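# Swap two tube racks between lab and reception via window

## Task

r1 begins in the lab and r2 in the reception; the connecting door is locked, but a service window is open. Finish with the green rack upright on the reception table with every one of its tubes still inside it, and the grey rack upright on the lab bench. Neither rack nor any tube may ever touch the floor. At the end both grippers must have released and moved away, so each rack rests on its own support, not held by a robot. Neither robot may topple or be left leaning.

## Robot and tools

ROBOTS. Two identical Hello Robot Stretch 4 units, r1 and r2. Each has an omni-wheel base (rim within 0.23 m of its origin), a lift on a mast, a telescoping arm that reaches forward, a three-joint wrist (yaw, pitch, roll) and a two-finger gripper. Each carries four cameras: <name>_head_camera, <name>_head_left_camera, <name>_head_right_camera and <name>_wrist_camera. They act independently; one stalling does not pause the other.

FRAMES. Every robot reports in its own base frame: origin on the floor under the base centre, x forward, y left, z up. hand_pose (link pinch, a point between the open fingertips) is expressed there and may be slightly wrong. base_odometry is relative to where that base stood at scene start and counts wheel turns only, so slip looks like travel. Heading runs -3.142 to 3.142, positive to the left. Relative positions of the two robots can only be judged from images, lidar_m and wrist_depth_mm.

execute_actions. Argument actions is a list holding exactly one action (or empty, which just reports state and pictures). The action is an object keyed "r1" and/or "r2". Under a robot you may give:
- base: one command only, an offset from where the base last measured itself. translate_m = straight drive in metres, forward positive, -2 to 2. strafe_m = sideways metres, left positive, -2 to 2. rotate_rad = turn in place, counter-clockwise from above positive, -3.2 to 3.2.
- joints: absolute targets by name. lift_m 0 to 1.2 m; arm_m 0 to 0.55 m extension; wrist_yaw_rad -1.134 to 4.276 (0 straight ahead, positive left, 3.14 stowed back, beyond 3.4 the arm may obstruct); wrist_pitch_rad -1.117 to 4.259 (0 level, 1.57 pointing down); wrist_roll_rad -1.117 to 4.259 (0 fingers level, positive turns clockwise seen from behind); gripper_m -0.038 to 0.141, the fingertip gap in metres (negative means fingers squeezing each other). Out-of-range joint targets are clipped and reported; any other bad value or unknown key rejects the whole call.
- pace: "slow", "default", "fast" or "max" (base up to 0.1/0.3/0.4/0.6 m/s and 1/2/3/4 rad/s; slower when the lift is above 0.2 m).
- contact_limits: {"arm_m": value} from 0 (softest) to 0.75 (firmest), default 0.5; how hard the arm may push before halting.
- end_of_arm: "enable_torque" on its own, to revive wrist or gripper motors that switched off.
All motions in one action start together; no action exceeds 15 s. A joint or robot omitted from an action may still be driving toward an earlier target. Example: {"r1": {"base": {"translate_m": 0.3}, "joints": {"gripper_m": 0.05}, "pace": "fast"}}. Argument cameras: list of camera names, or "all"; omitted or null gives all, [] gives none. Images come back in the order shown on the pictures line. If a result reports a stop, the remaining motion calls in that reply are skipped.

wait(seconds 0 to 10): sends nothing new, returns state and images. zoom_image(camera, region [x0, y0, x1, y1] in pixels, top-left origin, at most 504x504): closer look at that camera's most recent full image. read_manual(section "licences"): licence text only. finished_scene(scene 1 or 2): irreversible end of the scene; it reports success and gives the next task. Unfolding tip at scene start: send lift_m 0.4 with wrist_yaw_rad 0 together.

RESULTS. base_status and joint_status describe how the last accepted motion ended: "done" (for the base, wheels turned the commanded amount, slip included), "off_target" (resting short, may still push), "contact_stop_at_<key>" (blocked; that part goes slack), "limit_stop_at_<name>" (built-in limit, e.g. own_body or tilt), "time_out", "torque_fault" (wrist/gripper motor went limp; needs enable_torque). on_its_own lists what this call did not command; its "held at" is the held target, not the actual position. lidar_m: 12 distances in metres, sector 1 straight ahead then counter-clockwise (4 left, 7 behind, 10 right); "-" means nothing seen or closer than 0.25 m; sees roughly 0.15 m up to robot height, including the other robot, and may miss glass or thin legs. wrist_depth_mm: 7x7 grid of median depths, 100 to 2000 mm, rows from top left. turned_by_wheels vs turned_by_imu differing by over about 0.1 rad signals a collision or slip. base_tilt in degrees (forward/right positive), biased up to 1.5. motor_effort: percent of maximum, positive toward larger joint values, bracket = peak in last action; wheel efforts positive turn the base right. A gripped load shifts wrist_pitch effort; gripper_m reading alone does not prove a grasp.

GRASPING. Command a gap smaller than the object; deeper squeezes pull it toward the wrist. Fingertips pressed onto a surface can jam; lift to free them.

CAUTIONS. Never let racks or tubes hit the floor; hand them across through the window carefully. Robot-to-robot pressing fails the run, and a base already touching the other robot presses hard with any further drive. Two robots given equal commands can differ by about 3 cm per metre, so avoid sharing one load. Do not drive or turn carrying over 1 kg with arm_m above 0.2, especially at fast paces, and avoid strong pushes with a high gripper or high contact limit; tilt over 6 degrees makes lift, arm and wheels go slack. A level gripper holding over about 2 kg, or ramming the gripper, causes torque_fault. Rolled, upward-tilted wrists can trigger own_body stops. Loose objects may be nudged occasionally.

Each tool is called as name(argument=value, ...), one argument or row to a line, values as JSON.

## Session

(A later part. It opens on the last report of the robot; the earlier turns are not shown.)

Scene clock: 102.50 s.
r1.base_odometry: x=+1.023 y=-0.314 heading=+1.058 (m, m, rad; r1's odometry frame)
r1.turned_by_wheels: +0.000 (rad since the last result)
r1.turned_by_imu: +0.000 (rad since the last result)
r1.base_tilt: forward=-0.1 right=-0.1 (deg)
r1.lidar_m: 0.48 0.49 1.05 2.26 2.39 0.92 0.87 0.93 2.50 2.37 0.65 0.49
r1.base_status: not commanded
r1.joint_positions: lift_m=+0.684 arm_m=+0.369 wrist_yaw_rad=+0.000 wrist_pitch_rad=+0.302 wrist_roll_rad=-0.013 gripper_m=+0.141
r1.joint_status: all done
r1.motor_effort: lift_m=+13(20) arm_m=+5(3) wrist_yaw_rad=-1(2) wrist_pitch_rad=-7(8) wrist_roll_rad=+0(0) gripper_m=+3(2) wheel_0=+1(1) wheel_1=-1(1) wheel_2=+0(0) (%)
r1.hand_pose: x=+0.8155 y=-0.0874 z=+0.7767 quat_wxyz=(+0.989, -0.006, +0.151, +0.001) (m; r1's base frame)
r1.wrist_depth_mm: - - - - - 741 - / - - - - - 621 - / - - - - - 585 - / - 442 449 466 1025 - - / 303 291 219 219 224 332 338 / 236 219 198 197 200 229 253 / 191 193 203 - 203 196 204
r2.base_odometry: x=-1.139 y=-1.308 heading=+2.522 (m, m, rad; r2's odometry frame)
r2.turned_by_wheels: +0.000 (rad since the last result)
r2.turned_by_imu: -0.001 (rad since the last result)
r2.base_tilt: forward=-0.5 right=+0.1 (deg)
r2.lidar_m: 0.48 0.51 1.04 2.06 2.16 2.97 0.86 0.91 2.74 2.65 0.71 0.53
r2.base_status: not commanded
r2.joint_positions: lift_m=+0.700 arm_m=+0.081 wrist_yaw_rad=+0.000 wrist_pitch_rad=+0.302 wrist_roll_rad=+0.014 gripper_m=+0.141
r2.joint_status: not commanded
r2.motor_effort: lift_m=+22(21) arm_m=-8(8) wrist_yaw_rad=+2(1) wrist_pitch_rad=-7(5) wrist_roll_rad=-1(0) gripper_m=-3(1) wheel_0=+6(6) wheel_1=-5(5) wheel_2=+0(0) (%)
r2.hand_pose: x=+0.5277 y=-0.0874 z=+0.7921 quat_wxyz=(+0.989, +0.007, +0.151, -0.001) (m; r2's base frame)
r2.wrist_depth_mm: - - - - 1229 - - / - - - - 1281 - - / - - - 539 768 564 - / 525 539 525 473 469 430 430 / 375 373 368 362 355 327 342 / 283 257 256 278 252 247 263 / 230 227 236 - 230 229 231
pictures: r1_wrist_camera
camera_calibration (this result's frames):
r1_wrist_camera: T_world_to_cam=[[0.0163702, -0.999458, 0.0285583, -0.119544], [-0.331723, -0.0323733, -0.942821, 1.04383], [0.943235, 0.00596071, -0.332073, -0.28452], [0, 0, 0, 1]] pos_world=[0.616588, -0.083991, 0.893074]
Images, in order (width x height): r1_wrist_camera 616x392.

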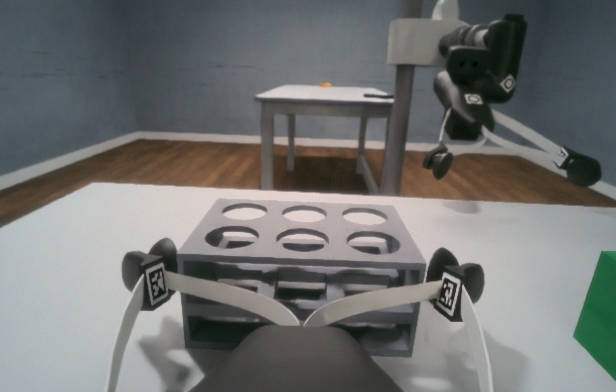

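execute_actions(
  actions=[
    {"r1":{"joints":{"arm_m":0.39},"pace":"slow"}},
  ],
  cameras=[],
)

execute_actions(
  actions=[
    {"r1":{"joints":{"gripper_m":0.065}}},
  ],
  cameras=[],
)

execute_actions(
  actions=[
    {"r1":{"joints":{"lift_m":0.75},"pace":"slow"}},
  ],
  cameras=[],
)

execute_actions(
  actions=[
    {"r1":{"joints":{"arm_m":0.08,"lift_m":0.9},"pace":"slow"}},
  ],
  cameras=[],
)

execute_actions(
  actions=[
    {"r1":{"base":{"translate_m":-0.5}},"r2":{"joints":{"arm_m":0.34,"lift_m":0.682},"pace":"slow"}},
  ],
  cameras=["r1_wrist_camera","r2_wrist_camera"],
)

Scene clock: 106.23 s.
r1.base_odometry: x=+1.023 y=-0.314 heading=+1.058 (m, m, rad; r1's odometry frame)
r1.turned_by_wheels: +0.000 (rad since the last result)
r1.turned_by_imu: +0.000 (rad since the last result)
r1.base_tilt: forward=-0.1 right=+0.0 (deg)
r1.lidar_m: 0.48 0.52 1.05 2.25 2.39 0.92 0.86 0.96 2.49 2.36 0.67 0.48
r1.base_status: not commanded
r1.joint_positions: lift_m=+0.684 arm_m=+0.389 wrist_yaw_rad=+0.000 wrist_pitch_rad=+0.302 wrist_roll_rad=-0.013 gripper_m=+0.141
r1.joint_status: all done
r1.motor_effort: lift_m=+13(13) arm_m=+5(6) wrist_yaw_rad=-2(1) wrist_pitch_rad=-9(9) wrist_roll_rad=+0(0) gripper_m=-1(3) wheel_0=+1(1) wheel_1=-1(1) wheel_2=+0(0) (%)
r1.hand_pose: x=+0.8355 y=-0.0874 z=+0.7767 quat_wxyz=(+0.989, -0.006, +0.151, +0.001) (m; r1's base frame)
r1.wrist_depth_mm: - - - - - 759 - / - - - - - 615 - / - - - - - 564 - / - 439 455 - 1060 - - / 303 291 220 218 225 330 340 / 236 220 198 196 199 230 254 / 190 193 202 - 203 195 204
r2.base_odometry: x=-1.139 y=-1.308 heading=+2.522 (m, m, rad; r2's odometry frame)
r2.turned_by_wheels: +0.000 (rad since the last result)
r2.turned_by_imu: -0.001 (rad since the last result)
r2.base_tilt: forward=-0.4 right=+0.0 (deg)
r2.lidar_m: 0.49 0.52 1.03 2.08 2.16 2.98 0.87 0.91 2.74 2.65 0.71 0.52
r2.base_status: not commanded
r2.joint_positions: lift_m=+0.700 arm_m=+0.081 wrist_yaw_rad=+0.000 wrist_pitch_rad=+0.302 wrist_roll_rad=+0.014 gripper_m=+0.141
r2.joint_status: not commanded
r2.motor_effort: lift_m=+21(21) arm_m=-8(8) wrist_yaw_rad=+1(1) wrist_pitch_rad=-7(6) wrist_roll_rad=+0(1) gripper_m=-1(0) wheel_0=+6(6) wheel_1=-5(5) wheel_2=+0(0) (%)
r2.hand_pose: x=+0.5277 y=-0.0874 z=+0.7921 quat_wxyz=(+0.989, +0.007, +0.151, -0.001) (m; r2's base frame)
r2.wrist_depth_mm: - - - - 1229 - - / - - - - - 661 - / - - - 535 1336 549 - / 521 539 525 469 466 424 407 / 375 373 368 362 355 327 340 / 283 258 257 278 252 248 263 / 231 227 236 - 230 229 231
pictures: none
No camera images: the call's "cameras" was empty. Leave "cameras" out to get every camera's image.

Scene clock: 108.03 s.
r1.base_odometry: x=+1.023 y=-0.314 heading=+1.058 (m, m, rad; r1's odometry frame)
r1.turned_by_wheels: +0.000 (rad since the last result)
r1.turned_by_imu: +0.000 (rad since the last result)
r1.base_tilt: forward=+0.0 right=+0.0 (deg)
r1.lidar_m: 0.47 0.49 1.04 2.26 2.40 0.93 0.86 0.95 2.48 2.40 0.68 0.49
r1.base_status: not commanded
r1.joint_positions: lift_m=+0.684 arm_m=+0.389 wrist_yaw_rad=+0.000 wrist_pitch_rad=+0.303 wrist_roll_rad=-0.013 gripper_m=+0.066
r1.joint_status: all done
r1.motor_effort: lift_m=+13(13) arm_m=+4(5) wrist_yaw_rad=-2(2) wrist_pitch_rad=-11(12) wrist_roll_rad=+0(0) gripper_m=-35(32) wheel_0=+1(1) wheel_1=-1(1) wheel_2=+0(0) (%)
r1.hand_pose: x=+0.8354 y=-0.0874 z=+0.7764 quat_wxyz=(+0.988, -0.006, +0.151, +0.001) (m; r1's base frame)
r1.wrist_depth_mm: - - - - - 723 - / - - - - - 609 - / - - - - - 554 - / - 439 449 1921 1921 - - / 303 306 191 208 211 330 332 / 233 180 185 187 188 177 252 / 190 192 189 - 191 200 193
r2.base_odometry: x=-1.139 y=-1.308 heading=+2.522 (m, m, rad; r2's odometry frame)
r2.turned_by_wheels: +0.000 (rad since the last result)
r2.turned_by_imu: -0.001 (rad since the last result)
r2.base_tilt: forward=-0.5 right=+0.1 (deg)
r2.lidar_m: 0.50 0.51 1.01 2.08 2.15 2.98 0.87 0.90 2.73 2.64 0.72 0.54
r2.base_status: not commanded
r2.joint_positions: lift_m=+0.700 arm_m=+0.081 wrist_yaw_rad=+0.000 wrist_pitch_rad=+0.302 wrist_roll_rad=+0.014 gripper_m=+0.141
r2.joint_status: not commanded
r2.motor_effort: lift_m=+21(21) arm_m=-8(8) wrist_yaw_rad=+1(2) wrist_pitch_rad=-5(6) wrist_roll_rad=-1(1) gripper_m=-3(0) wheel_0=+6(6) wheel_1=-5(5) wheel_2=+0(0) (%)
r2.hand_pose: x=+0.5277 y=-0.0874 z=+0.7921 quat_wxyz=(+0.989, +0.007, +0.151, -0.001) (m; r2's base frame)
r2.wrist_depth_mm: - - - - 1229 - - / - - - - - 654 - / - - - 535 1308 539 - / 521 535 525 469 469 424 421 / 375 373 368 362 355 329 342 / 282 257 257 278 251 248 264 / 231 227 236 - 231 229 231
pictures: none
No camera images: the call's "cameras" was empty. Leave "cameras" out to get every camera's image.

Scene clock: 109.47 s.
r1.base_odometry: x=+1.023 y=-0.314 heading=+1.058 (m, m, rad; r1's odometry frame)
r1.turned_by_wheels: +0.000 (rad since the last result)
r1.turned_by_imu: +0.000 (rad since the last result)
r1.base_tilt: forward=-0.2 right=+0.0 (deg)
r1.lidar_m: 0.48 0.51 1.05 2.26 2.38 0.91 0.86 0.95 2.50 2.40 0.66 0.47
r1.base_status: not commanded
r1.joint_positions: lift_m=+0.750 arm_m=+0.389 wrist_yaw_rad=+0.000 wrist_pitch_rad=+0.304 wrist_roll_rad=-0.013 gripper_m=+0.066
r1.joint_status: all done
r1.motor_effort: lift_m=+23(22) arm_m=+4(4) wrist_yaw_rad=-2(2) wrist_pitch_rad=-13(12) wrist_roll_rad=+0(0) gripper_m=-32(34) wheel_0=+1(1) wheel_1=-1(1) wheel_2=+0(0) (%)
r1.hand_pose: x=+0.8354 y=-0.0874 z=+0.8416 quat_wxyz=(+0.988, -0.006, +0.151, +0.001) (m; r1's base frame)
r1.wrist_depth_mm: - - - - - - - / - - - - 1921 621 - / - - - - - 621 - / - - - - - - - / 1863 439 191 208 211 - - / 334 180 185 187 188 178 362 / 273 276 196 - 193 289 290
r2.base_odometry: x=-1.139 y=-1.308 heading=+2.522 (m, m, rad; r2's odometry frame)
r2.turned_by_wheels: +0.000 (rad since the last result)
r2.turned_by_imu: +0.000 (rad since the last result)
r2.base_tilt: forward=-0.5 right=+0.1 (deg)
r2.lidar_m: 0.49 0.52 1.03 2.06 2.17 2.99 0.87 0.92 2.73 2.64 0.72 0.53
r2.base_status: not commanded
r2.joint_positions: lift_m=+0.700 arm_m=+0.081 wrist_yaw_rad=+0.000 wrist_pitch_rad=+0.302 wrist_roll_rad=+0.014 gripper_m=+0.141
r2.joint_status: not commanded
r2.motor_effort: lift_m=+21(21) arm_m=-7(8) wrist_yaw_rad=+0(2) wrist_pitch_rad=-8(6) wrist_roll_rad=+0(2) gripper_m=+0(2) wheel_0=+6(6) wheel_1=-5(5) wheel_2=+0(0) (%)
r2.hand_pose: x=+0.5277 y=-0.0874 z=+0.7921 quat_wxyz=(+0.989, +0.007, +0.151, -0.001) (m; r2's base frame)
r2.wrist_depth_mm: - - - - 1098 627 - / - - - - - 535 - / - - - 535 1336 424 424 / 521 539 525 469 500 496 484 / 373 373 366 362 353 329 340 / 283 257 257 278 252 249 264 / 230 227 236 - 231 229 231
pictures: none
No camera images: the call's "cameras" was empty. Leave "cameras" out to get every camera's image.

Scene clock: 113.83 s.
r1.base_odometry: x=+1.023 y=-0.314 heading=+1.058 (m, m, rad; r1's odometry frame)
r1.turned_by_wheels: +0.000 (rad since the last result)
r1.turned_by_imu: +0.000 (rad since the last result)
r1.base_tilt: forward=-0.1 right=+0.0 (deg)
r1.lidar_m: 0.47 0.52 1.06 2.27 2.39 0.93 0.88 0.92 2.48 2.36 0.68 0.48
r1.base_status: not commanded
r1.joint_positions: lift_m=+0.900 arm_m=+0.081 wrist_yaw_rad=+0.000 wrist_pitch_rad=+0.304 wrist_roll_rad=-0.013 gripper_m=+0.066
r1.joint_status: all done
r1.motor_effort: lift_m=+22(23) arm_m=-5(4) wrist_yaw_rad=-2(2) wrist_pitch_rad=-12(11) wrist_roll_rad=+0(0) gripper_m=-32(31) wheel_0=+1(1) wheel_1=-1(1) wheel_2=+0(0) (%)
r1.hand_pose: x=+0.5270 y=-0.0874 z=+0.9915 quat_wxyz=(+0.988, -0.006, +0.151, +0.001) (m; r1's base frame)
r1.wrist_depth_mm: 410 - - - - - - / 410 - - - - - - / 410 - - - 1281 - - / 424 - - - 1366 - - / 452 580 191 208 211 798 - / 469 181 185 187 187 177 621 / 504 473 197 - 195 484 477
r2.base_odometry: x=-1.139 y=-1.308 heading=+2.522 (m, m, rad; r2's odometry frame)
r2.turned_by_wheels: +0.000 (rad since the last result)
r2.turned_by_imu: -0.001 (rad since the last result)
r2.base_tilt: forward=-0.5 right=+0.1 (deg)
r2.lidar_m: 0.49 0.51 1.04 2.08 2.16 3.00 0.87 0.92 2.75 2.64 0.71 0.53
r2.base_status: not commanded
r2.joint_positions: lift_m=+0.700 arm_m=+0.081 wrist_yaw_rad=+0.000 wrist_pitch_rad=+0.302 wrist_roll_rad=+0.014 gripper_m=+0.141
r2.joint_status: not commanded
r2.motor_effort: lift_m=+21(21) arm_m=-8(8) wrist_yaw_rad=+0(1) wrist_pitch_rad=-5(7) wrist_roll_rad=-1(2) gripper_m=-1(2) wheel_0=+6(6) wheel_1=-5(5) wheel_2=+0(0) (%)
r2.hand_pose: x=+0.5277 y=-0.0874 z=+0.7921 quat_wxyz=(+0.989, +0.007, +0.151, -0.001) (m; r2's base frame)
r2.wrist_depth_mm: - - - - - - - / - - - - - - - / - - - 535 - - - / 525 539 525 469 500 488 484 / 375 373 368 362 355 327 342 / 281 257 258 278 252 248 264 / 230 227 236 - 230 229 232
pictures: none
No camera images: the call's "cameras" was empty. Leave "cameras" out to get every camera's image.

Scene clock: 117.73 s.
r1.base_odometry: x=+0.777 y=-0.749 heading=+1.057 (m, m, rad; r1's odometry frame)
r1.turned_by_wheels: +0.000 (rad since the last result)
r1.turned_by_imu: +0.001 (rad since the last result)
r1.base_tilt: forward=-0.1 right=+0.0 (deg)
r1.lidar_m: 0.50 1.27 1.68 2.28 2.42 0.40 0.38 0.42 2.48 2.40 1.65 1.01
r1.base_status: done
r1.joint_positions: lift_m=+0.900 arm_m=+0.081 wrist_yaw_rad=+0.000 wrist_pitch_rad=+0.304 wrist_roll_rad=-0.013 gripper_m=+0.066
r1.joint_status: not commanded
r1.motor_effort: lift_m=+22(22) arm_m=-4(4) wrist_yaw_rad=-2(2) wrist_pitch_rad=-13(13) wrist_roll_rad=+0(0) gripper_m=-32(33) wheel_0=-3(8) wheel_1=-2(6) wheel_2=+1(10) (%)
r1.hand_pose: x=+0.5270 y=-0.0874 z=+0.9916 quat_wxyz=(+0.988, -0.006, +0.151, +0.001) (m; r1's base frame)
r1.wrist_depth_mm: 842 831 - - - - 891 / 878 878 - - - - 878 / 917 917 - - - - 878 / 960 976 960 1118 960 1182 904 / 1042 1008 192 207 211 809 842 / 1118 181 185 188 189 177 991 / 1160 1160 197 - 194 1098 1060
r2.base_odometry: x=-1.139 y=-1.308 heading=+2.522 (m, m, rad; r2's odometry frame)
r2.turned_by_wheels: +0.000 (rad since the last result)
r2.turned_by_imu: -0.001 (rad since the last result)
r2.base_tilt: forward=-0.4 right=+0.0 (deg)
r2.lidar_m: 0.49 0.51 1.03 2.08 2.16 2.98 0.87 0.90 2.73 2.63 0.71 0.52
r2.base_status: not commanded
r2.joint_positions: lift_m=+0.682 arm_m=+0.339 wrist_yaw_rad=+0.000 wrist_pitch_rad=+0.302 wrist_roll_rad=+0.014 gripper_m=+0.141
r2.joint_status: all done
r2.motor_effort: lift_m=+15(17) arm_m=+8(9) wrist_yaw_rad=+3(0) wrist_pitch_rad=-7(7) wrist_roll_rad=-2(1) gripper_m=-3(0) wheel_0=+6(6) wheel_1=-5(5) wheel_2=+0(0) (%)
r2.hand_pose: x=+0.7849 y=-0.0874 z=+0.7745 quat_wxyz=(+0.989, +0.007, +0.151, -0.001) (m; r2's base frame)
r2.wrist_depth_mm: - - - - - - - / - - - - - - - / - - - 255 - - - / 492 480 248 266 415 439 427 / 334 330 243 230 222 290 303 / 251 229 220 207 219 220 235 / 204 202 210 - 204 193 196
pictures: r1_wrist_camera, r2_wrist_camera
camera_calibration (this result's frames):
r1_wrist_camera: T_world_to_cam=[[0.0164507, -0.999457, 0.0285363, -0.120967], [-0.333, -0.0323874, -0.942371, 1.15095], [0.942783, 0.00600005, -0.333352, 0.0604922], [0, 0, 0, 1]] pos_world=[0.328225, -0.0839878, 1.10824]
r2_wrist_camera: T_world_to_cam=[[-0.0584581, -0.997121, -0.0482896, -0.00530326], [-0.320386, 0.0645528, -0.945085, 1.03638], [0.945482, -0.0397765, -0.323237, -0.262077], [0, 0, 0, 1]] pos_world=[0.579521, -0.0826138, 0.894499]
Images, in order (width x height): r1_wrist_camera 616x392, r2_wrist_camera 616x392.

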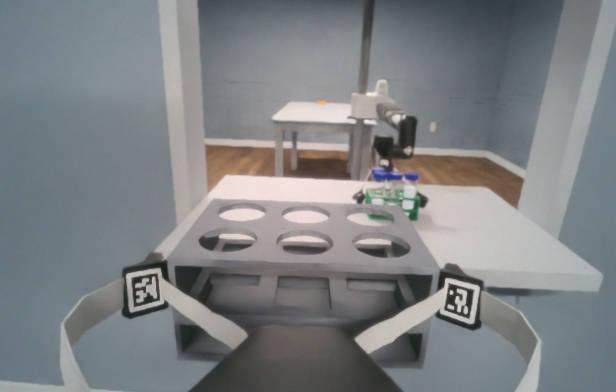

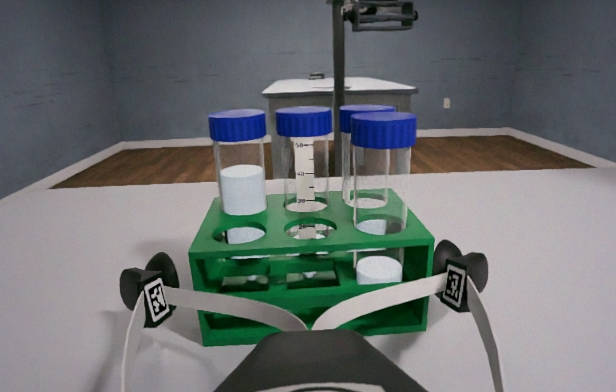

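execute_actions(
  actions=[
    {"r1":{"base":{"rotate_rad":3.14},"pace":"slow"},"r2":{"joints":{"arm_m":0.372},"pace":"slow"}},
  ],
  cameras=[],
)

execute_actions(
  actions=[
    {"r2":{"joints":{"gripper_m":0.068}}},
  ],
  cameras=[],
)

execute_actions(
  actions=[
    {"r2":{"joints":{"lift_m":0.75},"pace":"slow"}},
  ],
  cameras=[],
)

execute_actions(
  actions=[
    {"r2":{"joints":{"arm_m":0.08,"lift_m":0.9},"pace":"slow"}},
  ],
  cameras=["r1_head_camera","r2_wrist_camera"],
)

Scene clock: 125.07 s.
r1.base_odometry: x=+0.777 y=-0.749 heading=-2.087 (m, m, rad; r1's odometry frame)
r1.turned_by_wheels: +3.139 (rad since the last result)
r1.turned_by_imu: +3.110 (rad since the last result)
r1.base_tilt: forward=-0.2 right=+0.0 (deg)
r1.lidar_m: 0.39 0.41 2.45 2.40 1.59 1.02 0.98 1.27 1.85 2.30 2.44 0.40
r1.base_status: done
r1.joint_positions: lift_m=+0.900 arm_m=+0.081 wrist_yaw_rad=+0.000 wrist_pitch_rad=+0.304 wrist_roll_rad=-0.013 gripper_m=+0.066
r1.joint_status: not commanded
r1.motor_effort: lift_m=+22(22) arm_m=-4(4) wrist_yaw_rad=-2(2) wrist_pitch_rad=-12(12) wrist_roll_rad=+0(0) gripper_m=-31(31) wheel_0=-4(7) wheel_1=-2(6) wheel_2=-2(5) (%)
r1.hand_pose: x=+0.5270 y=-0.0874 z=+0.9916 quat_wxyz=(+0.988, -0.006, +0.151, +0.001) (m; r1's base frame)
r1.wrist_depth_mm: - - - - - - - / - - - - - - - / - - - - - - - / - - 1042 1078 1182 - - / - 707 191 207 211 - - / 539 181 185 187 189 177 1863 / 436 445 197 - 194 462 1430
r2.base_odometry: x=-1.139 y=-1.308 heading=+2.522 (m, m, rad; r2's odometry frame)
r2.turned_by_wheels: +0.000 (rad since the last result)
r2.turned_by_imu: -0.002 (rad since the last result)
r2.base_tilt: forward=-0.4 right=+0.1 (deg)
r2.lidar_m: 0.49 0.51 1.04 2.07 2.17 2.97 0.87 0.91 2.74 2.64 0.71 0.50
r2.base_status: not commanded
r2.joint_positions: lift_m=+0.682 arm_m=+0.371 wrist_yaw_rad=+0.000 wrist_pitch_rad=+0.302 wrist_roll_rad=+0.014 gripper_m=+0.141
r2.joint_status: all done
r2.motor_effort: lift_m=+16(15) arm_m=+8(8) wrist_yaw_rad=+1(2) wrist_pitch_rad=-7(8) wrist_roll_rad=-1(1) gripper_m=-1(1) wheel_0=+6(6) wheel_1=-5(5) wheel_2=+0(0) (%)
r2.hand_pose: x=+0.8168 y=-0.0875 z=+0.7745 quat_wxyz=(+0.989, +0.007, +0.151, -0.001) (m; r2's base frame)
r2.wrist_depth_mm: - - - - - - - / - - - - - - - / - - - 242 192 - - / 492 477 239 252 415 436 427 / 334 330 220 219 220 306 303 / 251 216 196 197 206 220 234 / 204 202 202 - 204 194 197
pictures: none
No camera images: the call's "cameras" was empty. Leave "cameras" out to get every camera's image.

Scene clock: 126.83 s.
r1.base_odometry: x=+0.777 y=-0.749 heading=-2.087 (m, m, rad; r1's odometry frame)
r1.turned_by_wheels: +0.000 (rad since the last result)
r1.turned_by_imu: +0.000 (rad since the last result)
r1.base_tilt: forward=-0.1 right=+0.0 (deg)
r1.lidar_m: 0.38 0.42 2.47 2.38 1.59 0.99 0.98 1.30 1.86 2.30 2.46 0.40
r1.base_status: not commanded
r1.joint_positions: lift_m=+0.900 arm_m=+0.081 wrist_yaw_rad=+0.000 wrist_pitch_rad=+0.304 wrist_roll_rad=-0.013 gripper_m=+0.066
r1.joint_status: not commanded
r1.motor_effort: lift_m=+22(22) arm_m=-5(4) wrist_yaw_rad=-3(2) wrist_pitch_rad=-13(12) wrist_roll_rad=+1(0) gripper_m=-33(30) wheel_0=-4(4) wheel_1=-2(2) wheel_2=-2(2) (%)
r1.hand_pose: x=+0.5270 y=-0.0874 z=+0.9916 quat_wxyz=(+0.988, -0.006, +0.151, +0.001) (m; r1's base frame)
r1.wrist_depth_mm: - - - - - - - / - - - - - - - / - - - - - - - / - - 1025 1042 1205 - - / - 715 191 208 211 - - / 535 181 185 187 189 176 1863 / 436 442 197 - 194 462 1499
r2.base_odometry: x=-1.139 y=-1.308 heading=+2.522 (m, m, rad; r2's odometry frame)
r2.turned_by_wheels: +0.000 (rad since the last result)
r2.turned_by_imu: -0.001 (rad since the last result)
r2.base_tilt: forward=-0.4 right=+0.1 (deg)
r2.lidar_m: 0.48 0.51 1.03 2.08 2.18 2.98 0.88 0.94 2.74 2.64 0.71 0.51
r2.base_status: not commanded
r2.joint_positions: lift_m=+0.682 arm_m=+0.371 wrist_yaw_rad=+0.000 wrist_pitch_rad=+0.305 wrist_roll_rad=+0.014 gripper_m=+0.068
r2.joint_status: all done
r2.motor_effort: lift_m=+16(17) arm_m=+8(8) wrist_yaw_rad=+1(3) wrist_pitch_rad=-12(14) wrist_roll_rad=+0(1) gripper_m=-19(20) wheel_0=+5(6) wheel_1=-5(4) wheel_2=+0(0) (%)
r2.hand_pose: x=+0.8167 y=-0.0874 z=+0.7738 quat_wxyz=(+0.988, +0.007, +0.152, -0.001) (m; r2's base frame)
r2.wrist_depth_mm: - - - - - - - / - - - - - - - / - - - 235 173 - - / 480 473 225 239 433 430 418 / 327 324 207 203 206 303 298 / 248 176 189 189 186 183 229 / 198 199 189 - 191 194 -
pictures: none
No camera images: the call's "cameras" was empty. Leave "cameras" out to get every camera's image.

Scene clock: 128.30 s.
r1.base_odometry: x=+0.777 y=-0.749 heading=-2.087 (m, m, rad; r1's odometry frame)
r1.turned_by_wheels: +0.000 (rad since the last result)
r1.turned_by_imu: +0.000 (rad since the last result)
r1.base_tilt: forward=-0.1 right=+0.1 (deg)
r1.lidar_m: 0.38 0.42 2.46 2.39 1.62 1.00 0.97 1.30 1.86 2.29 2.46 0.38
r1.base_status: not commanded
r1.joint_positions: lift_m=+0.900 arm_m=+0.081 wrist_yaw_rad=+0.000 wrist_pitch_rad=+0.304 wrist_roll_rad=-0.013 gripper_m=+0.066
r1.joint_status: not commanded
r1.motor_effort: lift_m=+22(22) arm_m=-4(4) wrist_yaw_rad=-3(2) wrist_pitch_rad=-12(12) wrist_roll_rad=+0(0) gripper_m=-35(34) wheel_0=-4(4) wheel_1=-2(2) wheel_2=-2(2) (%)
r1.hand_pose: x=+0.5270 y=-0.0874 z=+0.9916 quat_wxyz=(+0.988, -0.006, +0.151, +0.001) (m; r1's base frame)
r1.wrist_depth_mm: - - - - - - - / - - - - - - - / - - - - - - - / - - 1025 1042 1182 - - / - 707 191 207 211 - - / 539 180 185 187 189 177 1808 / 439 445 196 - 193 466 1464
r2.base_odometry: x=-1.139 y=-1.308 heading=+2.522 (m, m, rad; r2's odometry frame)
r2.turned_by_wheels: +0.000 (rad since the last result)
r2.turned_by_imu: +0.000 (rad since the last result)
r2.base_tilt: forward=-0.5 right=+0.1 (deg)
r2.lidar_m: 0.48 0.51 1.02 2.07 2.18 3.00 0.88 0.93 2.73 2.63 0.71 0.52
r2.base_status: not commanded
r2.joint_positions: lift_m=+0.750 arm_m=+0.371 wrist_yaw_rad=+0.000 wrist_pitch_rad=+0.305 wrist_roll_rad=+0.014 gripper_m=+0.068
r2.joint_status: all done
r2.motor_effort: lift_m=+23(25) arm_m=+8(8) wrist_yaw_rad=+2(1) wrist_pitch_rad=-14(16) wrist_roll_rad=+0(0) gripper_m=-20(21) wheel_0=+6(6) wheel_1=-5(5) wheel_2=+0(0) (%)
r2.hand_pose: x=+0.8167 y=-0.0874 z=+0.8412 quat_wxyz=(+0.988, +0.007, +0.152, -0.001) (m; r2's base frame)
r2.wrist_depth_mm: - - - - - - - / - - - - - - - / - - - 234 172 - - / - - 226 237 - - - / 480 477 207 204 205 442 436 / 364 176 189 188 186 183 334 / 290 291 189 - 195 283 273
pictures: none
No camera images: the call's "cameras" was empty. Leave "cameras" out to get every camera's image.

Scene clock: 132.50 s.
r1.base_odometry: x=+0.777 y=-0.749 heading=-2.087 (m, m, rad; r1's odometry frame)
r1.turned_by_wheels: +0.000 (rad since the last result)
r1.turned_by_imu: +0.000 (rad since the last result)
r1.base_tilt: forward=-0.1 right=-0.1 (deg)
r1.lidar_m: 0.39 0.41 2.46 2.41 1.60 1.00 0.98 1.27 1.85 2.29 2.46 0.42
r1.base_status: not commanded
r1.joint_positions: lift_m=+0.900 arm_m=+0.081 wrist_yaw_rad=+0.000 wrist_pitch_rad=+0.304 wrist_roll_rad=-0.013 gripper_m=+0.066
r1.joint_status: not commanded
r1.motor_effort: lift_m=+22(22) arm_m=-4(5) wrist_yaw_rad=-2(3) wrist_pitch_rad=-12(11) wrist_roll_rad=+0(0) gripper_m=-29(35) wheel_0=-4(4) wheel_1=-2(2) wheel_2=-2(2) (%)
r1.hand_pose: x=+0.5270 y=-0.0874 z=+0.9916 quat_wxyz=(+0.988, -0.006, +0.151, +0.001) (m; r1's base frame)
r1.wrist_depth_mm: - - - - - - - / - - - - - - - / - - - - - - - / - - 1042 1060 1182 - - / - 699 191 207 211 - - / 539 180 185 187 188 177 1863 / 436 442 197 - 194 462 1464
r2.base_odometry: x=-1.139 y=-1.308 heading=+2.522 (m, m, rad; r2's odometry frame)
r2.turned_by_wheels: +0.000 (rad since the last result)
r2.turned_by_imu: -0.001 (rad since the last result)
r2.base_tilt: forward=-0.4 right=+0.0 (deg)
r2.lidar_m: 0.47 0.52 1.01 2.07 2.17 3.00 0.87 0.92 2.73 2.65 0.72 0.52
r2.base_status: not commanded
r2.joint_positions: lift_m=+0.900 arm_m=+0.081 wrist_yaw_rad=+0.000 wrist_pitch_rad=+0.305 wrist_roll_rad=+0.014 gripper_m=+0.068
r2.joint_status: all done
r2.motor_effort: lift_m=+23(22) arm_m=-8(9) wrist_yaw_rad=+1(2) wrist_pitch_rad=-15(13) wrist_roll_rad=-1(1) gripper_m=-21(20) wheel_0=+6(6) wheel_1=-5(5) wheel_2=+0(0) (%)
r2.hand_pose: x=+0.5275 y=-0.0874 z=+0.9912 quat_wxyz=(+0.988, +0.007, +0.152, -0.001) (m; r2's base frame)
r2.wrist_depth_mm: - - - - - - - / - - - - - - - / - - - 234 173 - - / - - 226 237 - - - / 569 - 207 204 205 759 759 / 569 176 189 189 186 183 569 / 492 496 189 - 195 484 466
pictures: r1_head_camera, r2_wrist_camera
camera_calibration (this result's frames):
r2_wrist_camera: T_world_to_cam=[[-0.0585794, -0.997122, -0.0481281, -0.00997994], [-0.322984, 0.0645486, -0.944201, 1.15917], [0.94459, -0.0397661, -0.325836, 0.0543483], [0, 0, 0, 1]] pos_world=[0.322473, -0.082613, 1.11172]
Images, in order (width x height): r1_head_camera 420x560, r2_wrist_camera 616x392.

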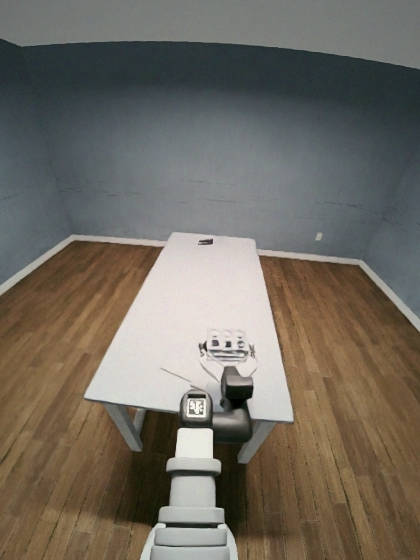

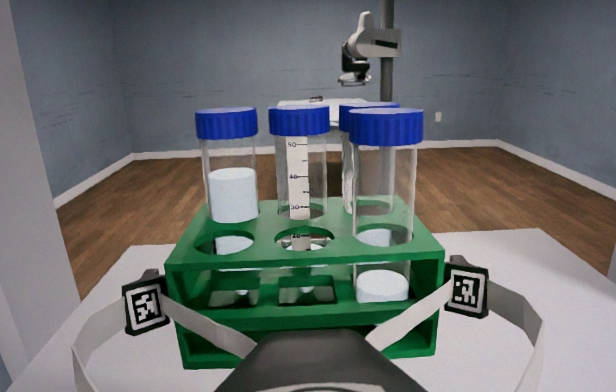

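execute_actions(
  actions=[
    {"r1":{"base":{"strafe_m":0.1},"joints":{"arm_m":0.35},"pace":"slow"},"r2":{"base":{"translate_m":-0.35}}},
  ],
  cameras=[],
)

execute_actions(
  actions=[
    {"r1":{"joints":{"lift_m":0.715},"pace":"slow"},"r2":{"base":{"rotate_rad":3.14},"pace":"slow"}},
  ],
  cameras=["r1_head_camera","r2_head_camera"],
)

Scene clock: 138.13 s.
r1.base_odometry: x=+0.864 y=-0.799 heading=-2.087 (m, m, rad; r1's odometry frame)
r1.turned_by_wheels: +0.000 (rad since the last result)
r1.turned_by_imu: -0.001 (rad since the last result)
r1.base_tilt: forward=-0.1 right=+0.0 (deg)
r1.lidar_m: 0.38 0.42 2.34 2.29 1.61 1.00 0.96 1.06 1.80 2.40 0.53 0.41
r1.base_status: done
r1.joint_positions: lift_m=+0.900 arm_m=+0.349 wrist_yaw_rad=+0.000 wrist_pitch_rad=+0.304 wrist_roll_rad=-0.013 gripper_m=+0.066
r1.joint_status: all done
r1.motor_effort: lift_m=+22(22) arm_m=+4(1) wrist_yaw_rad=-2(2) wrist_pitch_rad=-12(12) wrist_roll_rad=+0(0) gripper_m=-33(36) wheel_0=-4(7) wheel_1=+2(7) wheel_2=+0(1) (%)
r1.hand_pose: x=+0.7954 y=-0.0874 z=+0.9916 quat_wxyz=(+0.988, -0.006, +0.151, +0.001) (m; r1's base frame)
r1.wrist_depth_mm: - - - - - - - / - - - - - - - / - - - - - - - / - - 1042 1060 1098 - - / - 750 191 207 209 768 - / 1708 180 184 187 188 177 1756 / 436 445 197 - 194 455 455
r2.base_odometry: x=-0.855 y=-1.511 heading=+2.521 (m, m, rad; r2's odometry frame)
r2.turned_by_wheels: -0.001 (rad since the last result)
r2.turned_by_imu: -0.002 (rad since the last result)
r2.base_tilt: forward=-0.5 right=+0.1 (deg)
r2.lidar_m: 0.49 0.87 1.54 2.08 2.17 2.99 0.53 0.55 0.77 2.64 1.51 0.53
r2.base_status: done
r2.joint_positions: lift_m=+0.900 arm_m=+0.081 wrist_yaw_rad=+0.000 wrist_pitch_rad=+0.305 wrist_roll_rad=+0.014 gripper_m=+0.068
r2.joint_status: not commanded
r2.motor_effort: lift_m=+22(23) arm_m=-7(8) wrist_yaw_rad=+2(1) wrist_pitch_rad=-16(15) wrist_roll_rad=-1(0) gripper_m=-20(20) wheel_0=-6(12) wheel_1=-6(4) wheel_2=+2(12) (%)
r2.hand_pose: x=+0.5274 y=-0.0874 z=+0.9912 quat_wxyz=(+0.988, +0.007, +0.152, -0.001) (m; r2's base frame)
r2.wrist_depth_mm: 683 - - - - - 750 / 723 - - - - - 750 / 759 878 - 233 172 - 798 / 788 878 226 237 1098 1078 831 / 842 831 207 204 206 759 750 / 878 176 189 188 186 183 640 / 931 946 189 - 195 976 991
pictures: none
No camera images: the call's "cameras" was empty. Leave "cameras" out to get every camera's image.

Scene clock: 142.57 s.
r1.base_odometry: x=+0.864 y=-0.799 heading=-2.087 (m, m, rad; r1's odometry frame)
r1.turned_by_wheels: +0.000 (rad since the last result)
r1.turned_by_imu: -0.001 (rad since the last result)
r1.base_tilt: forward=+0.0 right=+0.0 (deg)
r1.lidar_m: 0.40 0.43 2.34 2.28 1.60 1.00 0.96 1.04 1.78 2.40 0.54 0.41
r1.base_status: not commanded
r1.joint_positions: lift_m=+0.715 arm_m=+0.349 wrist_yaw_rad=+0.000 wrist_pitch_rad=+0.304 wrist_roll_rad=-0.013 gripper_m=+0.066
r1.joint_status: all done
r1.motor_effort: lift_m=+13(21) arm_m=+4(5) wrist_yaw_rad=-2(2) wrist_pitch_rad=-11(12) wrist_roll_rad=+0(0) gripper_m=-35(33) wheel_0=-4(4) wheel_1=+2(2) wheel_2=+0(0) (%)
r1.hand_pose: x=+0.7954 y=-0.0874 z=+0.8073 quat_wxyz=(+0.988, -0.006, +0.151, +0.001) (m; r1's base frame)
r1.wrist_depth_mm: - - - - - - - / - - - - - - - / - - 842 891 917 - - / 462 469 480 492 508 517 580 / 325 329 191 208 211 353 357 / 250 180 185 187 188 178 270 / 203 206 195 - 194 214 208
r2.base_odometry: x=-0.855 y=-1.511 heading=-0.624 (m, m, rad; r2's odometry frame)
r2.turned_by_wheels: +3.139 (rad since the last result)
r2.turned_by_imu: +3.108 (rad since the last result)
r2.base_tilt: forward=-0.5 right=+0.0 (deg)
r2.lidar_m: 0.47 0.56 0.77 2.62 1.50 0.87 0.82 0.89 1.55 2.07 2.16 0.53
r2.base_status: done
r2.joint_positions: lift_m=+0.900 arm_m=+0.081 wrist_yaw_rad=+0.000 wrist_pitch_rad=+0.305 wrist_roll_rad=+0.014 gripper_m=+0.068
r2.joint_status: not commanded
r2.motor_effort: lift_m=+22(22) arm_m=-7(8) wrist_yaw_rad=+1(0) wrist_pitch_rad=-14(15) wrist_roll_rad=+0(0) gripper_m=-20(21) wheel_0=-8(8) wheel_1=-7(4) wheel_2=-3(8) (%)
r2.hand_pose: x=+0.5275 y=-0.0874 z=+0.9912 quat_wxyz=(+0.988, +0.007, +0.152, -0.001) (m; r2's base frame)
r2.wrist_depth_mm: - - - - - - - / - - - - - - - / - - 1499 233 - - - / - 1118 226 241 - - - / 778 759 208 202 206 - - / 585 176 189 188 185 183 1756 / 466 469 189 - 195 1499 1430
pictures: r1_head_camera, r2_head_camera
Images, in order (width x height): r1_head_camera 420x560, r2_head_camera 420x560.

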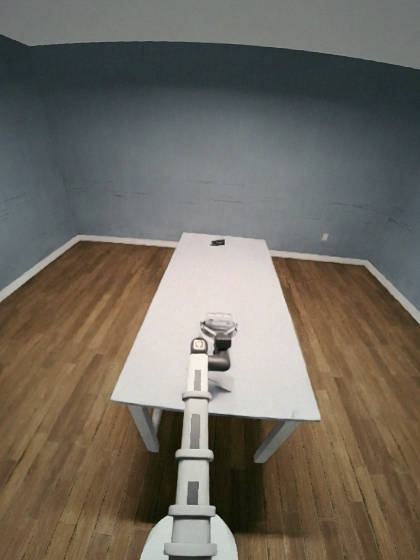

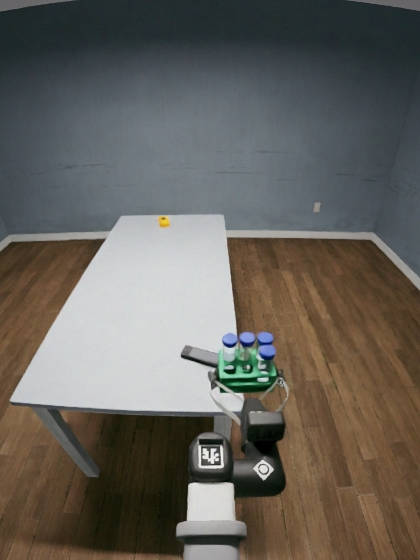

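execute_actions(
  actions=[
    {"r1":{"joints":{"lift_m":0.699},"pace":"slow"},"r2":{"base":{"strafe_m":0.38},"pace":"slow"}},
  ],
  cameras=[],
)

execute_actions(
  actions=[
    {"r1":{"joints":{"gripper_m":0.141}},"r2":{"joints":{"arm_m":0.42},"pace":"slow"}},
  ],
  cameras=[],
)

execute_actions(
  actions=[
    {"r1":{"joints":{"arm_m":0,"lift_m":0.72}},"r2":{"joints":{"lift_m":0.715},"pace":"slow"}},
  ],
  cameras=["r1_head_camera","r2_head_camera"],
)

Scene clock: 149.60 s.
r1.base_odometry: x=+0.864 y=-0.799 heading=-2.087 (m, m, rad; r1's odometry frame)
r1.turned_by_wheels: +0.000 (rad since the last result)
r1.turned_by_imu: -0.001 (rad since the last result)
r1.base_tilt: forward=-0.1 right=+0.1 (deg)
r1.lidar_m: 0.39 0.42 2.35 2.28 1.59 1.01 0.96 1.08 1.77 2.40 0.52 0.40
r1.base_status: not commanded
r1.joint_positions: lift_m=+0.699 arm_m=+0.349 wrist_yaw_rad=+0.000 wrist_pitch_rad=+0.303 wrist_roll_rad=-0.013 gripper_m=+0.066
r1.joint_status: all done
r1.motor_effort: lift_m=+13(16) arm_m=+4(5) wrist_yaw_rad=-2(2) wrist_pitch_rad=-10(12) wrist_roll_rad=+0(0) gripper_m=-32(36) wheel_0=-4(4) wheel_1=+2(2) wheel_2=+0(0) (%)
r1.hand_pose: x=+0.7955 y=-0.0874 z=+0.7915 quat_wxyz=(+0.989, -0.006, +0.151, +0.001) (m; r1's base frame)
r1.wrist_depth_mm: - - - - - - - / - - - - - - - / - - 759 788 831 1025 - / 413 424 433 442 459 473 500 / 293 297 201 207 211 320 324 / 226 180 185 187 188 179 245 / 184 186 188 - 189 194 193
r2.base_odometry: x=-0.633 y=-1.203 heading=-0.624 (m, m, rad; r2's odometry frame)
r2.turned_by_wheels: +0.000 (rad since the last result)
r2.turned_by_imu: +0.000 (rad since the last result)
r2.base_tilt: forward=-0.4 right=+0.1 (deg)
r2.lidar_m: 0.49 0.54 2.26 2.23 1.49 0.87 0.83 0.88 1.52 2.47 2.56 0.51
r2.base_status: done
r2.joint_positions: lift_m=+0.900 arm_m=+0.081 wrist_yaw_rad=+0.000 wrist_pitch_rad=+0.305 wrist_roll_rad=+0.014 gripper_m=+0.068
r2.joint_status: not commanded
r2.motor_effort: lift_m=+22(22) arm_m=-8(8) wrist_yaw_rad=+1(0) wrist_pitch_rad=-15(15) wrist_roll_rad=-1(1) gripper_m=-20(20) wheel_0=-6(14) wheel_1=+5(8) wheel_2=+0(0) (%)
r2.hand_pose: x=+0.5275 y=-0.0874 z=+0.9912 quat_wxyz=(+0.988, +0.007, +0.152, -0.001) (m; r2's base frame)
r2.wrist_depth_mm: - - - - - - - / - - - - - - - / - - 1464 211 171 - - / - - 225 248 254 - - / - 809 207 202 189 715 - / 1863 176 189 188 186 183 508 / 466 469 189 - 195 459 442
pictures: none
No camera images: the call's "cameras" was empty. Leave "cameras" out to get every camera's image.

Scene clock: 154.27 s.
r1.base_odometry: x=+0.864 y=-0.799 heading=-2.087 (m, m, rad; r1's odometry frame)
r1.turned_by_wheels: +0.000 (rad since the last result)
r1.turned_by_imu: -0.001 (rad since the last result)
r1.base_tilt: forward=+0.0 right=+0.0 (deg)
r1.lidar_m: 0.38 0.42 2.34 2.30 1.59 1.00 0.95 1.05 1.77 2.40 0.53 0.40
r1.base_status: not commanded
r1.joint_positions: lift_m=+0.699 arm_m=+0.349 wrist_yaw_rad=+0.000 wrist_pitch_rad=+0.302 wrist_roll_rad=-0.013 gripper_m=+0.141
r1.joint_status: all done
r1.motor_effort: lift_m=+13(13) arm_m=+4(5) wrist_yaw_rad=-2(2) wrist_pitch_rad=-7(9) wrist_roll_rad=+0(1) gripper_m=+1(32) wheel_0=-4(3) wheel_1=+2(2) wheel_2=+0(0) (%)
r1.hand_pose: x=+0.7956 y=-0.0874 z=+0.7918 quat_wxyz=(+0.989, -0.006, +0.150, +0.001) (m; r1's base frame)
r1.wrist_depth_mm: - - - - - - - / - - - - - - - / - - 778 809 842 1060 - / 415 424 404 407 459 473 508 / 294 281 235 220 216 320 327 / 227 212 207 198 209 222 247 / 184 186 196 - 200 189 197
r2.base_odometry: x=-0.633 y=-1.203 heading=-0.624 (m, m, rad; r2's odometry frame)
r2.turned_by_wheels: +0.000 (rad since the last result)
r2.turned_by_imu: -0.002 (rad since the last result)
r2.base_tilt: forward=-0.4 right=+0.0 (deg)
r2.lidar_m: 0.53 0.56 2.29 2.21 1.49 0.89 0.83 0.87 1.55 2.47 2.58 0.55
r2.base_status: not commanded
r2.joint_positions: lift_m=+0.900 arm_m=+0.419 wrist_yaw_rad=+0.000 wrist_pitch_rad=+0.305 wrist_roll_rad=+0.014 gripper_m=+0.068
r2.joint_status: all done
r2.motor_effort: lift_m=+23(22) arm_m=+8(9) wrist_yaw_rad=+1(1) wrist_pitch_rad=-15(16) wrist_roll_rad=+0(0) gripper_m=-20(20) wheel_0=-6(6) wheel_1=+4(5) wheel_2=+0(0) (%)
r2.hand_pose: x=+0.8646 y=-0.0874 z=+0.9912 quat_wxyz=(+0.988, +0.007, +0.152, -0.001) (m; r2's base frame)
r2.wrist_depth_mm: - - - - - - - / - - - - - - - / - - 1430 211 171 - - / - - 226 247 255 - - / - 809 207 202 189 715 - / 1921 176 188 188 186 183 539 / 466 466 189 - 195 452 439
pictures: none
No camera images: the call's "cameras" was empty. Leave "cameras" out to get every camera's image.

Scene clock: 156.53 s.
r1.base_odometry: x=+0.864 y=-0.799 heading=-2.087 (m, m, rad; r1's odometry frame)
r1.turned_by_wheels: +0.000 (rad since the last result)
r1.turned_by_imu: +0.000 (rad since the last result)
r1.base_tilt: forward=-0.1 right=+0.1 (deg)
r1.lidar_m: 0.39 0.43 2.34 2.28 1.61 0.99 0.97 1.03 1.78 2.39 0.53 0.42
r1.base_status: not commanded
r1.joint_positions: lift_m=+0.720 arm_m=+0.001 wrist_yaw_rad=+0.000 wrist_pitch_rad=+0.302 wrist_roll_rad=-0.013 gripper_m=+0.141
r1.joint_status: all done
r1.motor_effort: lift_m=+22(23) arm_m=-4(6) wrist_yaw_rad=-1(3) wrist_pitch_rad=-8(8) wrist_roll_rad=+0(0) gripper_m=+1(5) wheel_0=-3(3) wheel_1=+2(2) wheel_2=+0(0) (%)
r1.hand_pose: x=+0.4471 y=-0.0874 z=+0.8120 quat_wxyz=(+0.989, -0.006, +0.151, +0.001) (m; r1's base frame)
r1.wrist_depth_mm: - - - - - - - / - - - - - - - / - - 904 603 976 - - / 480 488 504 512 530 544 - / 336 324 332 355 364 370 375 / 262 243 247 252 254 256 282 / 213 213 225 - 230 216 228
r2.base_odometry: x=-0.633 y=-1.203 heading=-0.624 (m, m, rad; r2's odometry frame)
r2.turned_by_wheels: +0.000 (rad since the last result)
r2.turned_by_imu: -0.001 (rad since the last result)
r2.base_tilt: forward=-0.5 right=+0.1 (deg)
r2.lidar_m: 0.53 0.54 2.30 2.22 1.50 0.89 0.82 0.87 1.54 2.48 2.58 0.55
r2.base_status: not commanded
r2.joint_positions: lift_m=+0.715 arm_m=+0.419 wrist_yaw_rad=+0.000 wrist_pitch_rad=+0.305 wrist_roll_rad=+0.014 gripper_m=+0.068
r2.joint_status: all done
r2.motor_effort: lift_m=+17(17) arm_m=+8(9) wrist_yaw_rad=+1(1) wrist_pitch_rad=-14(13) wrist_roll_rad=-1(2) gripper_m=-20(20) wheel_0=-6(6) wheel_1=+5(5) wheel_2=+0(0) (%)
r2.hand_pose: x=+0.8646 y=-0.0874 z=+0.8067 quat_wxyz=(+0.988, +0.007, +0.152, -0.001) (m; r2's base frame)
r2.wrist_depth_mm: - - - - - - - / - - - - - - - / - - 661 212 171 778 - / 517 508 225 248 255 462 459 / 355 351 208 203 189 330 324 / 268 176 189 189 186 183 250 / 216 216 189 - 194 211 -
pictures: r1_head_camera, r2_head_camera
Images, in order (width x height): r1_head_camera 420x560, r2_head_camera 420x560.

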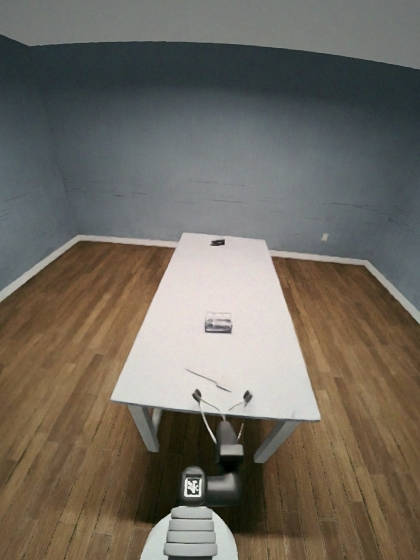

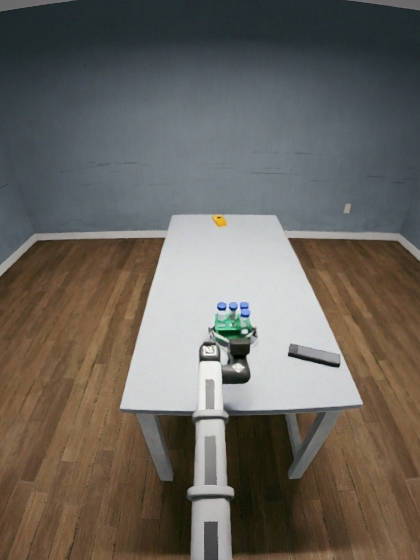

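execute_actions(
  actions=[
    {"r2":{"joints":{"lift_m":0.699},"pace":"slow"}},
  ],
  cameras=[],
)

execute_actions(
  actions=[
    {"r2":{"joints":{"gripper_m":0.141}}},
  ],
  cameras=[],
)

execute_actions(
  actions=[
    {"r2":{"joints":{"arm_m":0,"lift_m":0.72}}},
  ],
  cameras=["r2_head_camera"],
)

Scene clock: 158.60 s.
r1.base_odometry: x=+0.864 y=-0.799 heading=-2.087 (m, m, rad; r1's odometry frame)
r1.turned_by_wheels: +0.000 (rad since the last result)
r1.turned_by_imu: +0.000 (rad since the last result)
r1.base_tilt: forward=-0.1 right=+0.0 (deg)
r1.lidar_m: 0.40 0.43 2.32 2.28 1.58 0.99 0.96 1.05 1.78 2.41 0.54 0.45
r1.base_status: not commanded
r1.joint_positions: lift_m=+0.720 arm_m=+0.001 wrist_yaw_rad=+0.000 wrist_pitch_rad=+0.302 wrist_roll_rad=-0.013 gripper_m=+0.141
r1.joint_status: not commanded
r1.motor_effort: lift_m=+22(22) arm_m=-5(4) wrist_yaw_rad=-1(2) wrist_pitch_rad=-8(8) wrist_roll_rad=+0(0) gripper_m=-3(1) wheel_0=-4(3) wheel_1=+2(2) wheel_2=+0(0) (%)
r1.hand_pose: x=+0.4471 y=-0.0874 z=+0.8120 quat_wxyz=(+0.989, -0.006, +0.151, +0.001) (m; r1's base frame)
r1.wrist_depth_mm: - - - - - - - / - - - - - - - / - - 891 603 976 - - / 480 488 500 517 525 544 - / 338 325 334 355 364 368 375 / 262 243 247 252 254 255 283 / 212 214 227 - 232 217 226
r2.base_odometry: x=-0.633 y=-1.203 heading=-0.624 (m, m, rad; r2's odometry frame)
r2.turned_by_wheels: +0.000 (rad since the last result)
r2.turned_by_imu: -0.001 (rad since the last result)
r2.base_tilt: forward=-0.4 right=+0.0 (deg)
r2.lidar_m: 0.54 0.55 2.29 2.22 1.49 0.87 0.83 0.88 1.56 2.47 2.58 0.55
r2.base_status: not commanded
r2.joint_positions: lift_m=+0.699 arm_m=+0.419 wrist_yaw_rad=+0.000 wrist_pitch_rad=+0.305 wrist_roll_rad=+0.014 gripper_m=+0.068
r2.joint_status: all done
r2.motor_effort: lift_m=+17(13) arm_m=+8(8) wrist_yaw_rad=+1(0) wrist_pitch_rad=-15(12) wrist_roll_rad=-1(0) gripper_m=-21(20) wheel_0=-6(6) wheel_1=+5(5) wheel_2=+0(0) (%)
r2.hand_pose: x=+0.8647 y=-0.0874 z=+0.7908 quat_wxyz=(+0.988, +0.007, +0.152, -0.001) (m; r2's base frame)
r2.wrist_depth_mm: - - - - - - - / - - - - - - - / - - 609 209 170 715 - / 469 462 224 242 366 418 413 / 322 317 206 203 189 298 293 / 243 176 189 189 186 183 225 / 193 195 188 - 191 190 -
pictures: none
No camera images: the call's "cameras" was empty. Leave "cameras" out to get every camera's image.

Scene clock: 160.37 s.
r1.base_odometry: x=+0.864 y=-0.799 heading=-2.087 (m, m, rad; r1's odometry frame)
r1.turned_by_wheels: +0.000 (rad since the last result)
r1.turned_by_imu: +0.000 (rad since the last result)
r1.base_tilt: forward=-0.1 right=+0.1 (deg)
r1.lidar_m: 0.40 0.42 2.33 2.29 1.60 0.98 0.95 1.06 1.76 2.40 0.54 0.45
r1.base_status: not commanded
r1.joint_positions: lift_m=+0.720 arm_m=+0.001 wrist_yaw_rad=+0.000 wrist_pitch_rad=+0.302 wrist_roll_rad=-0.013 gripper_m=+0.141
r1.joint_status: not commanded
r1.motor_effort: lift_m=+22(22) arm_m=-4(5) wrist_yaw_rad=-2(2) wrist_pitch_rad=-9(9) wrist_roll_rad=+0(0) gripper_m=-1(0) wheel_0=-4(4) wheel_1=+2(2) wheel_2=+0(0) (%)
r1.hand_pose: x=+0.4471 y=-0.0874 z=+0.8120 quat_wxyz=(+0.989, -0.006, +0.151, +0.001) (m; r1's base frame)
r1.wrist_depth_mm: - - - - - - - / - - - - - - - / - - 878 597 976 - - / 480 492 508 517 530 544 - / 338 327 334 355 364 368 375 / 263 243 248 251 253 256 283 / 213 214 225 - 232 216 226
r2.base_odometry: x=-0.633 y=-1.203 heading=-0.624 (m, m, rad; r2's odometry frame)
r2.turned_by_wheels: +0.000 (rad since the last result)
r2.turned_by_imu: -0.001 (rad since the last result)
r2.base_tilt: forward=-0.5 right=+0.1 (deg)
r2.lidar_m: 0.53 0.56 2.30 2.23 1.49 0.87 0.82 0.87 1.54 2.47 2.58 0.55
r2.base_status: not commanded
r2.joint_positions: lift_m=+0.699 arm_m=+0.419 wrist_yaw_rad=+0.000 wrist_pitch_rad=+0.302 wrist_roll_rad=+0.014 gripper_m=+0.141
r2.joint_status: all done
r2.motor_effort: lift_m=+17(16) arm_m=+8(8) wrist_yaw_rad=+3(2) wrist_pitch_rad=-7(16) wrist_roll_rad=-1(0) gripper_m=-1(18) wheel_0=-6(6) wheel_1=+5(5) wheel_2=+0(0) (%)
r2.hand_pose: x=+0.8649 y=-0.0874 z=+0.7917 quat_wxyz=(+0.989, +0.007, +0.150, -0.001) (m; r2's base frame)
r2.wrist_depth_mm: - - - - - - - / - - - - - - - / - - 627 597 574 732 - / 480 469 240 263 402 427 418 / 327 324 213 221 216 285 296 / 245 224 211 200 211 215 229 / 200 197 206 - 199 189 192
pictures: none
No camera images: the call's "cameras" was empty. Leave "cameras" out to get every camera's image.

Scene clock: 162.70 s.
r1.base_odometry: x=+0.864 y=-0.799 heading=-2.087 (m, m, rad; r1's odometry frame)
r1.turned_by_wheels: +0.000 (rad since the last result)
r1.turned_by_imu: +0.000 (rad since the last result)
r1.base_tilt: forward=-0.1 right=+0.0 (deg)
r1.lidar_m: 0.41 0.43 2.31 2.29 1.60 0.99 0.96 1.04 1.77 2.41 0.53 0.45
r1.base_status: not commanded
r1.joint_positions: lift_m=+0.720 arm_m=+0.001 wrist_yaw_rad=+0.000 wrist_pitch_rad=+0.302 wrist_roll_rad=-0.013 gripper_m=+0.141
r1.joint_status: not commanded
r1.motor_effort: lift_m=+22(22) arm_m=-5(5) wrist_yaw_rad=-2(2) wrist_pitch_rad=-8(9) wrist_roll_rad=+0(0) gripper_m=+0(2) wheel_0=-4(4) wheel_1=+2(2) wheel_2=+0(0) (%)
r1.hand_pose: x=+0.4471 y=-0.0874 z=+0.8120 quat_wxyz=(+0.989, -0.006, +0.151, +0.001) (m; r1's base frame)
r1.wrist_depth_mm: - - - - - - - / - - - - - - - / - - 891 603 976 - - / 480 492 504 512 530 544 - / 336 324 332 357 364 368 375 / 262 244 248 250 253 257 283 / 213 213 226 - 231 216 226
r2.base_odometry: x=-0.633 y=-1.203 heading=-0.624 (m, m, rad; r2's odometry frame)
r2.turned_by_wheels: +0.000 (rad since the last result)
r2.turned_by_imu: -0.001 (rad since the last result)
r2.base_tilt: forward=-0.5 right=+0.1 (deg)
r2.lidar_m: 0.52 0.55 2.29 2.23 1.50 0.87 0.83 0.88 1.55 2.47 2.55 0.56
r2.base_status: not commanded
r2.joint_positions: lift_m=+0.720 arm_m=+0.003 wrist_yaw_rad=+0.000 wrist_pitch_rad=+0.302 wrist_roll_rad=+0.014 gripper_m=+0.141
r2.joint_status: all done
joint sent to its limit — the command would take r2.arm_m past its lower limit, so that joint was sent only as far as its limit.
r2.motor_effort: lift_m=+21(20) arm_m=-8(9) wrist_yaw_rad=+2(0) wrist_pitch_rad=-7(10) wrist_roll_rad=+0(0) gripper_m=-1(0) wheel_0=-6(6) wheel_1=+5(5) wheel_2=+0(0) (%)
r2.hand_pose: x=+0.4495 y=-0.0874 z=+0.8121 quat_wxyz=(+0.989, +0.007, +0.151, -0.001) (m; r2's base frame)
r2.wrist_depth_mm: - - - - - - - / - - - - - - - / - - 931 668 854 - - / - 544 530 517 504 492 484 / 377 370 368 364 355 347 347 / 382 340 342 343 389 389 413 / 410 1281 1366 - 1255 1229 462
pictures: r2_head_camera
Images, in order (width x height): r2_head_camera 420x560.

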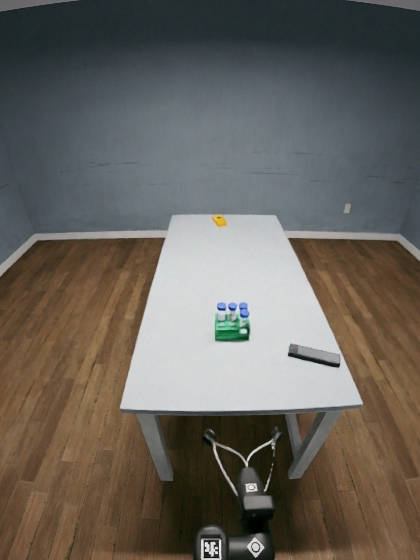

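finished_scene(
  scene=2,
)

The scene is finished: the task was done.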